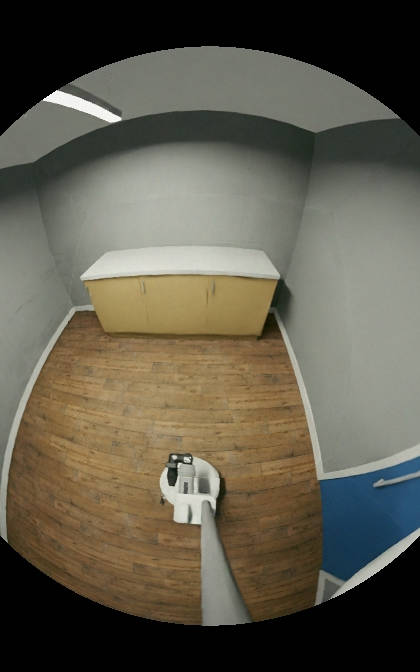

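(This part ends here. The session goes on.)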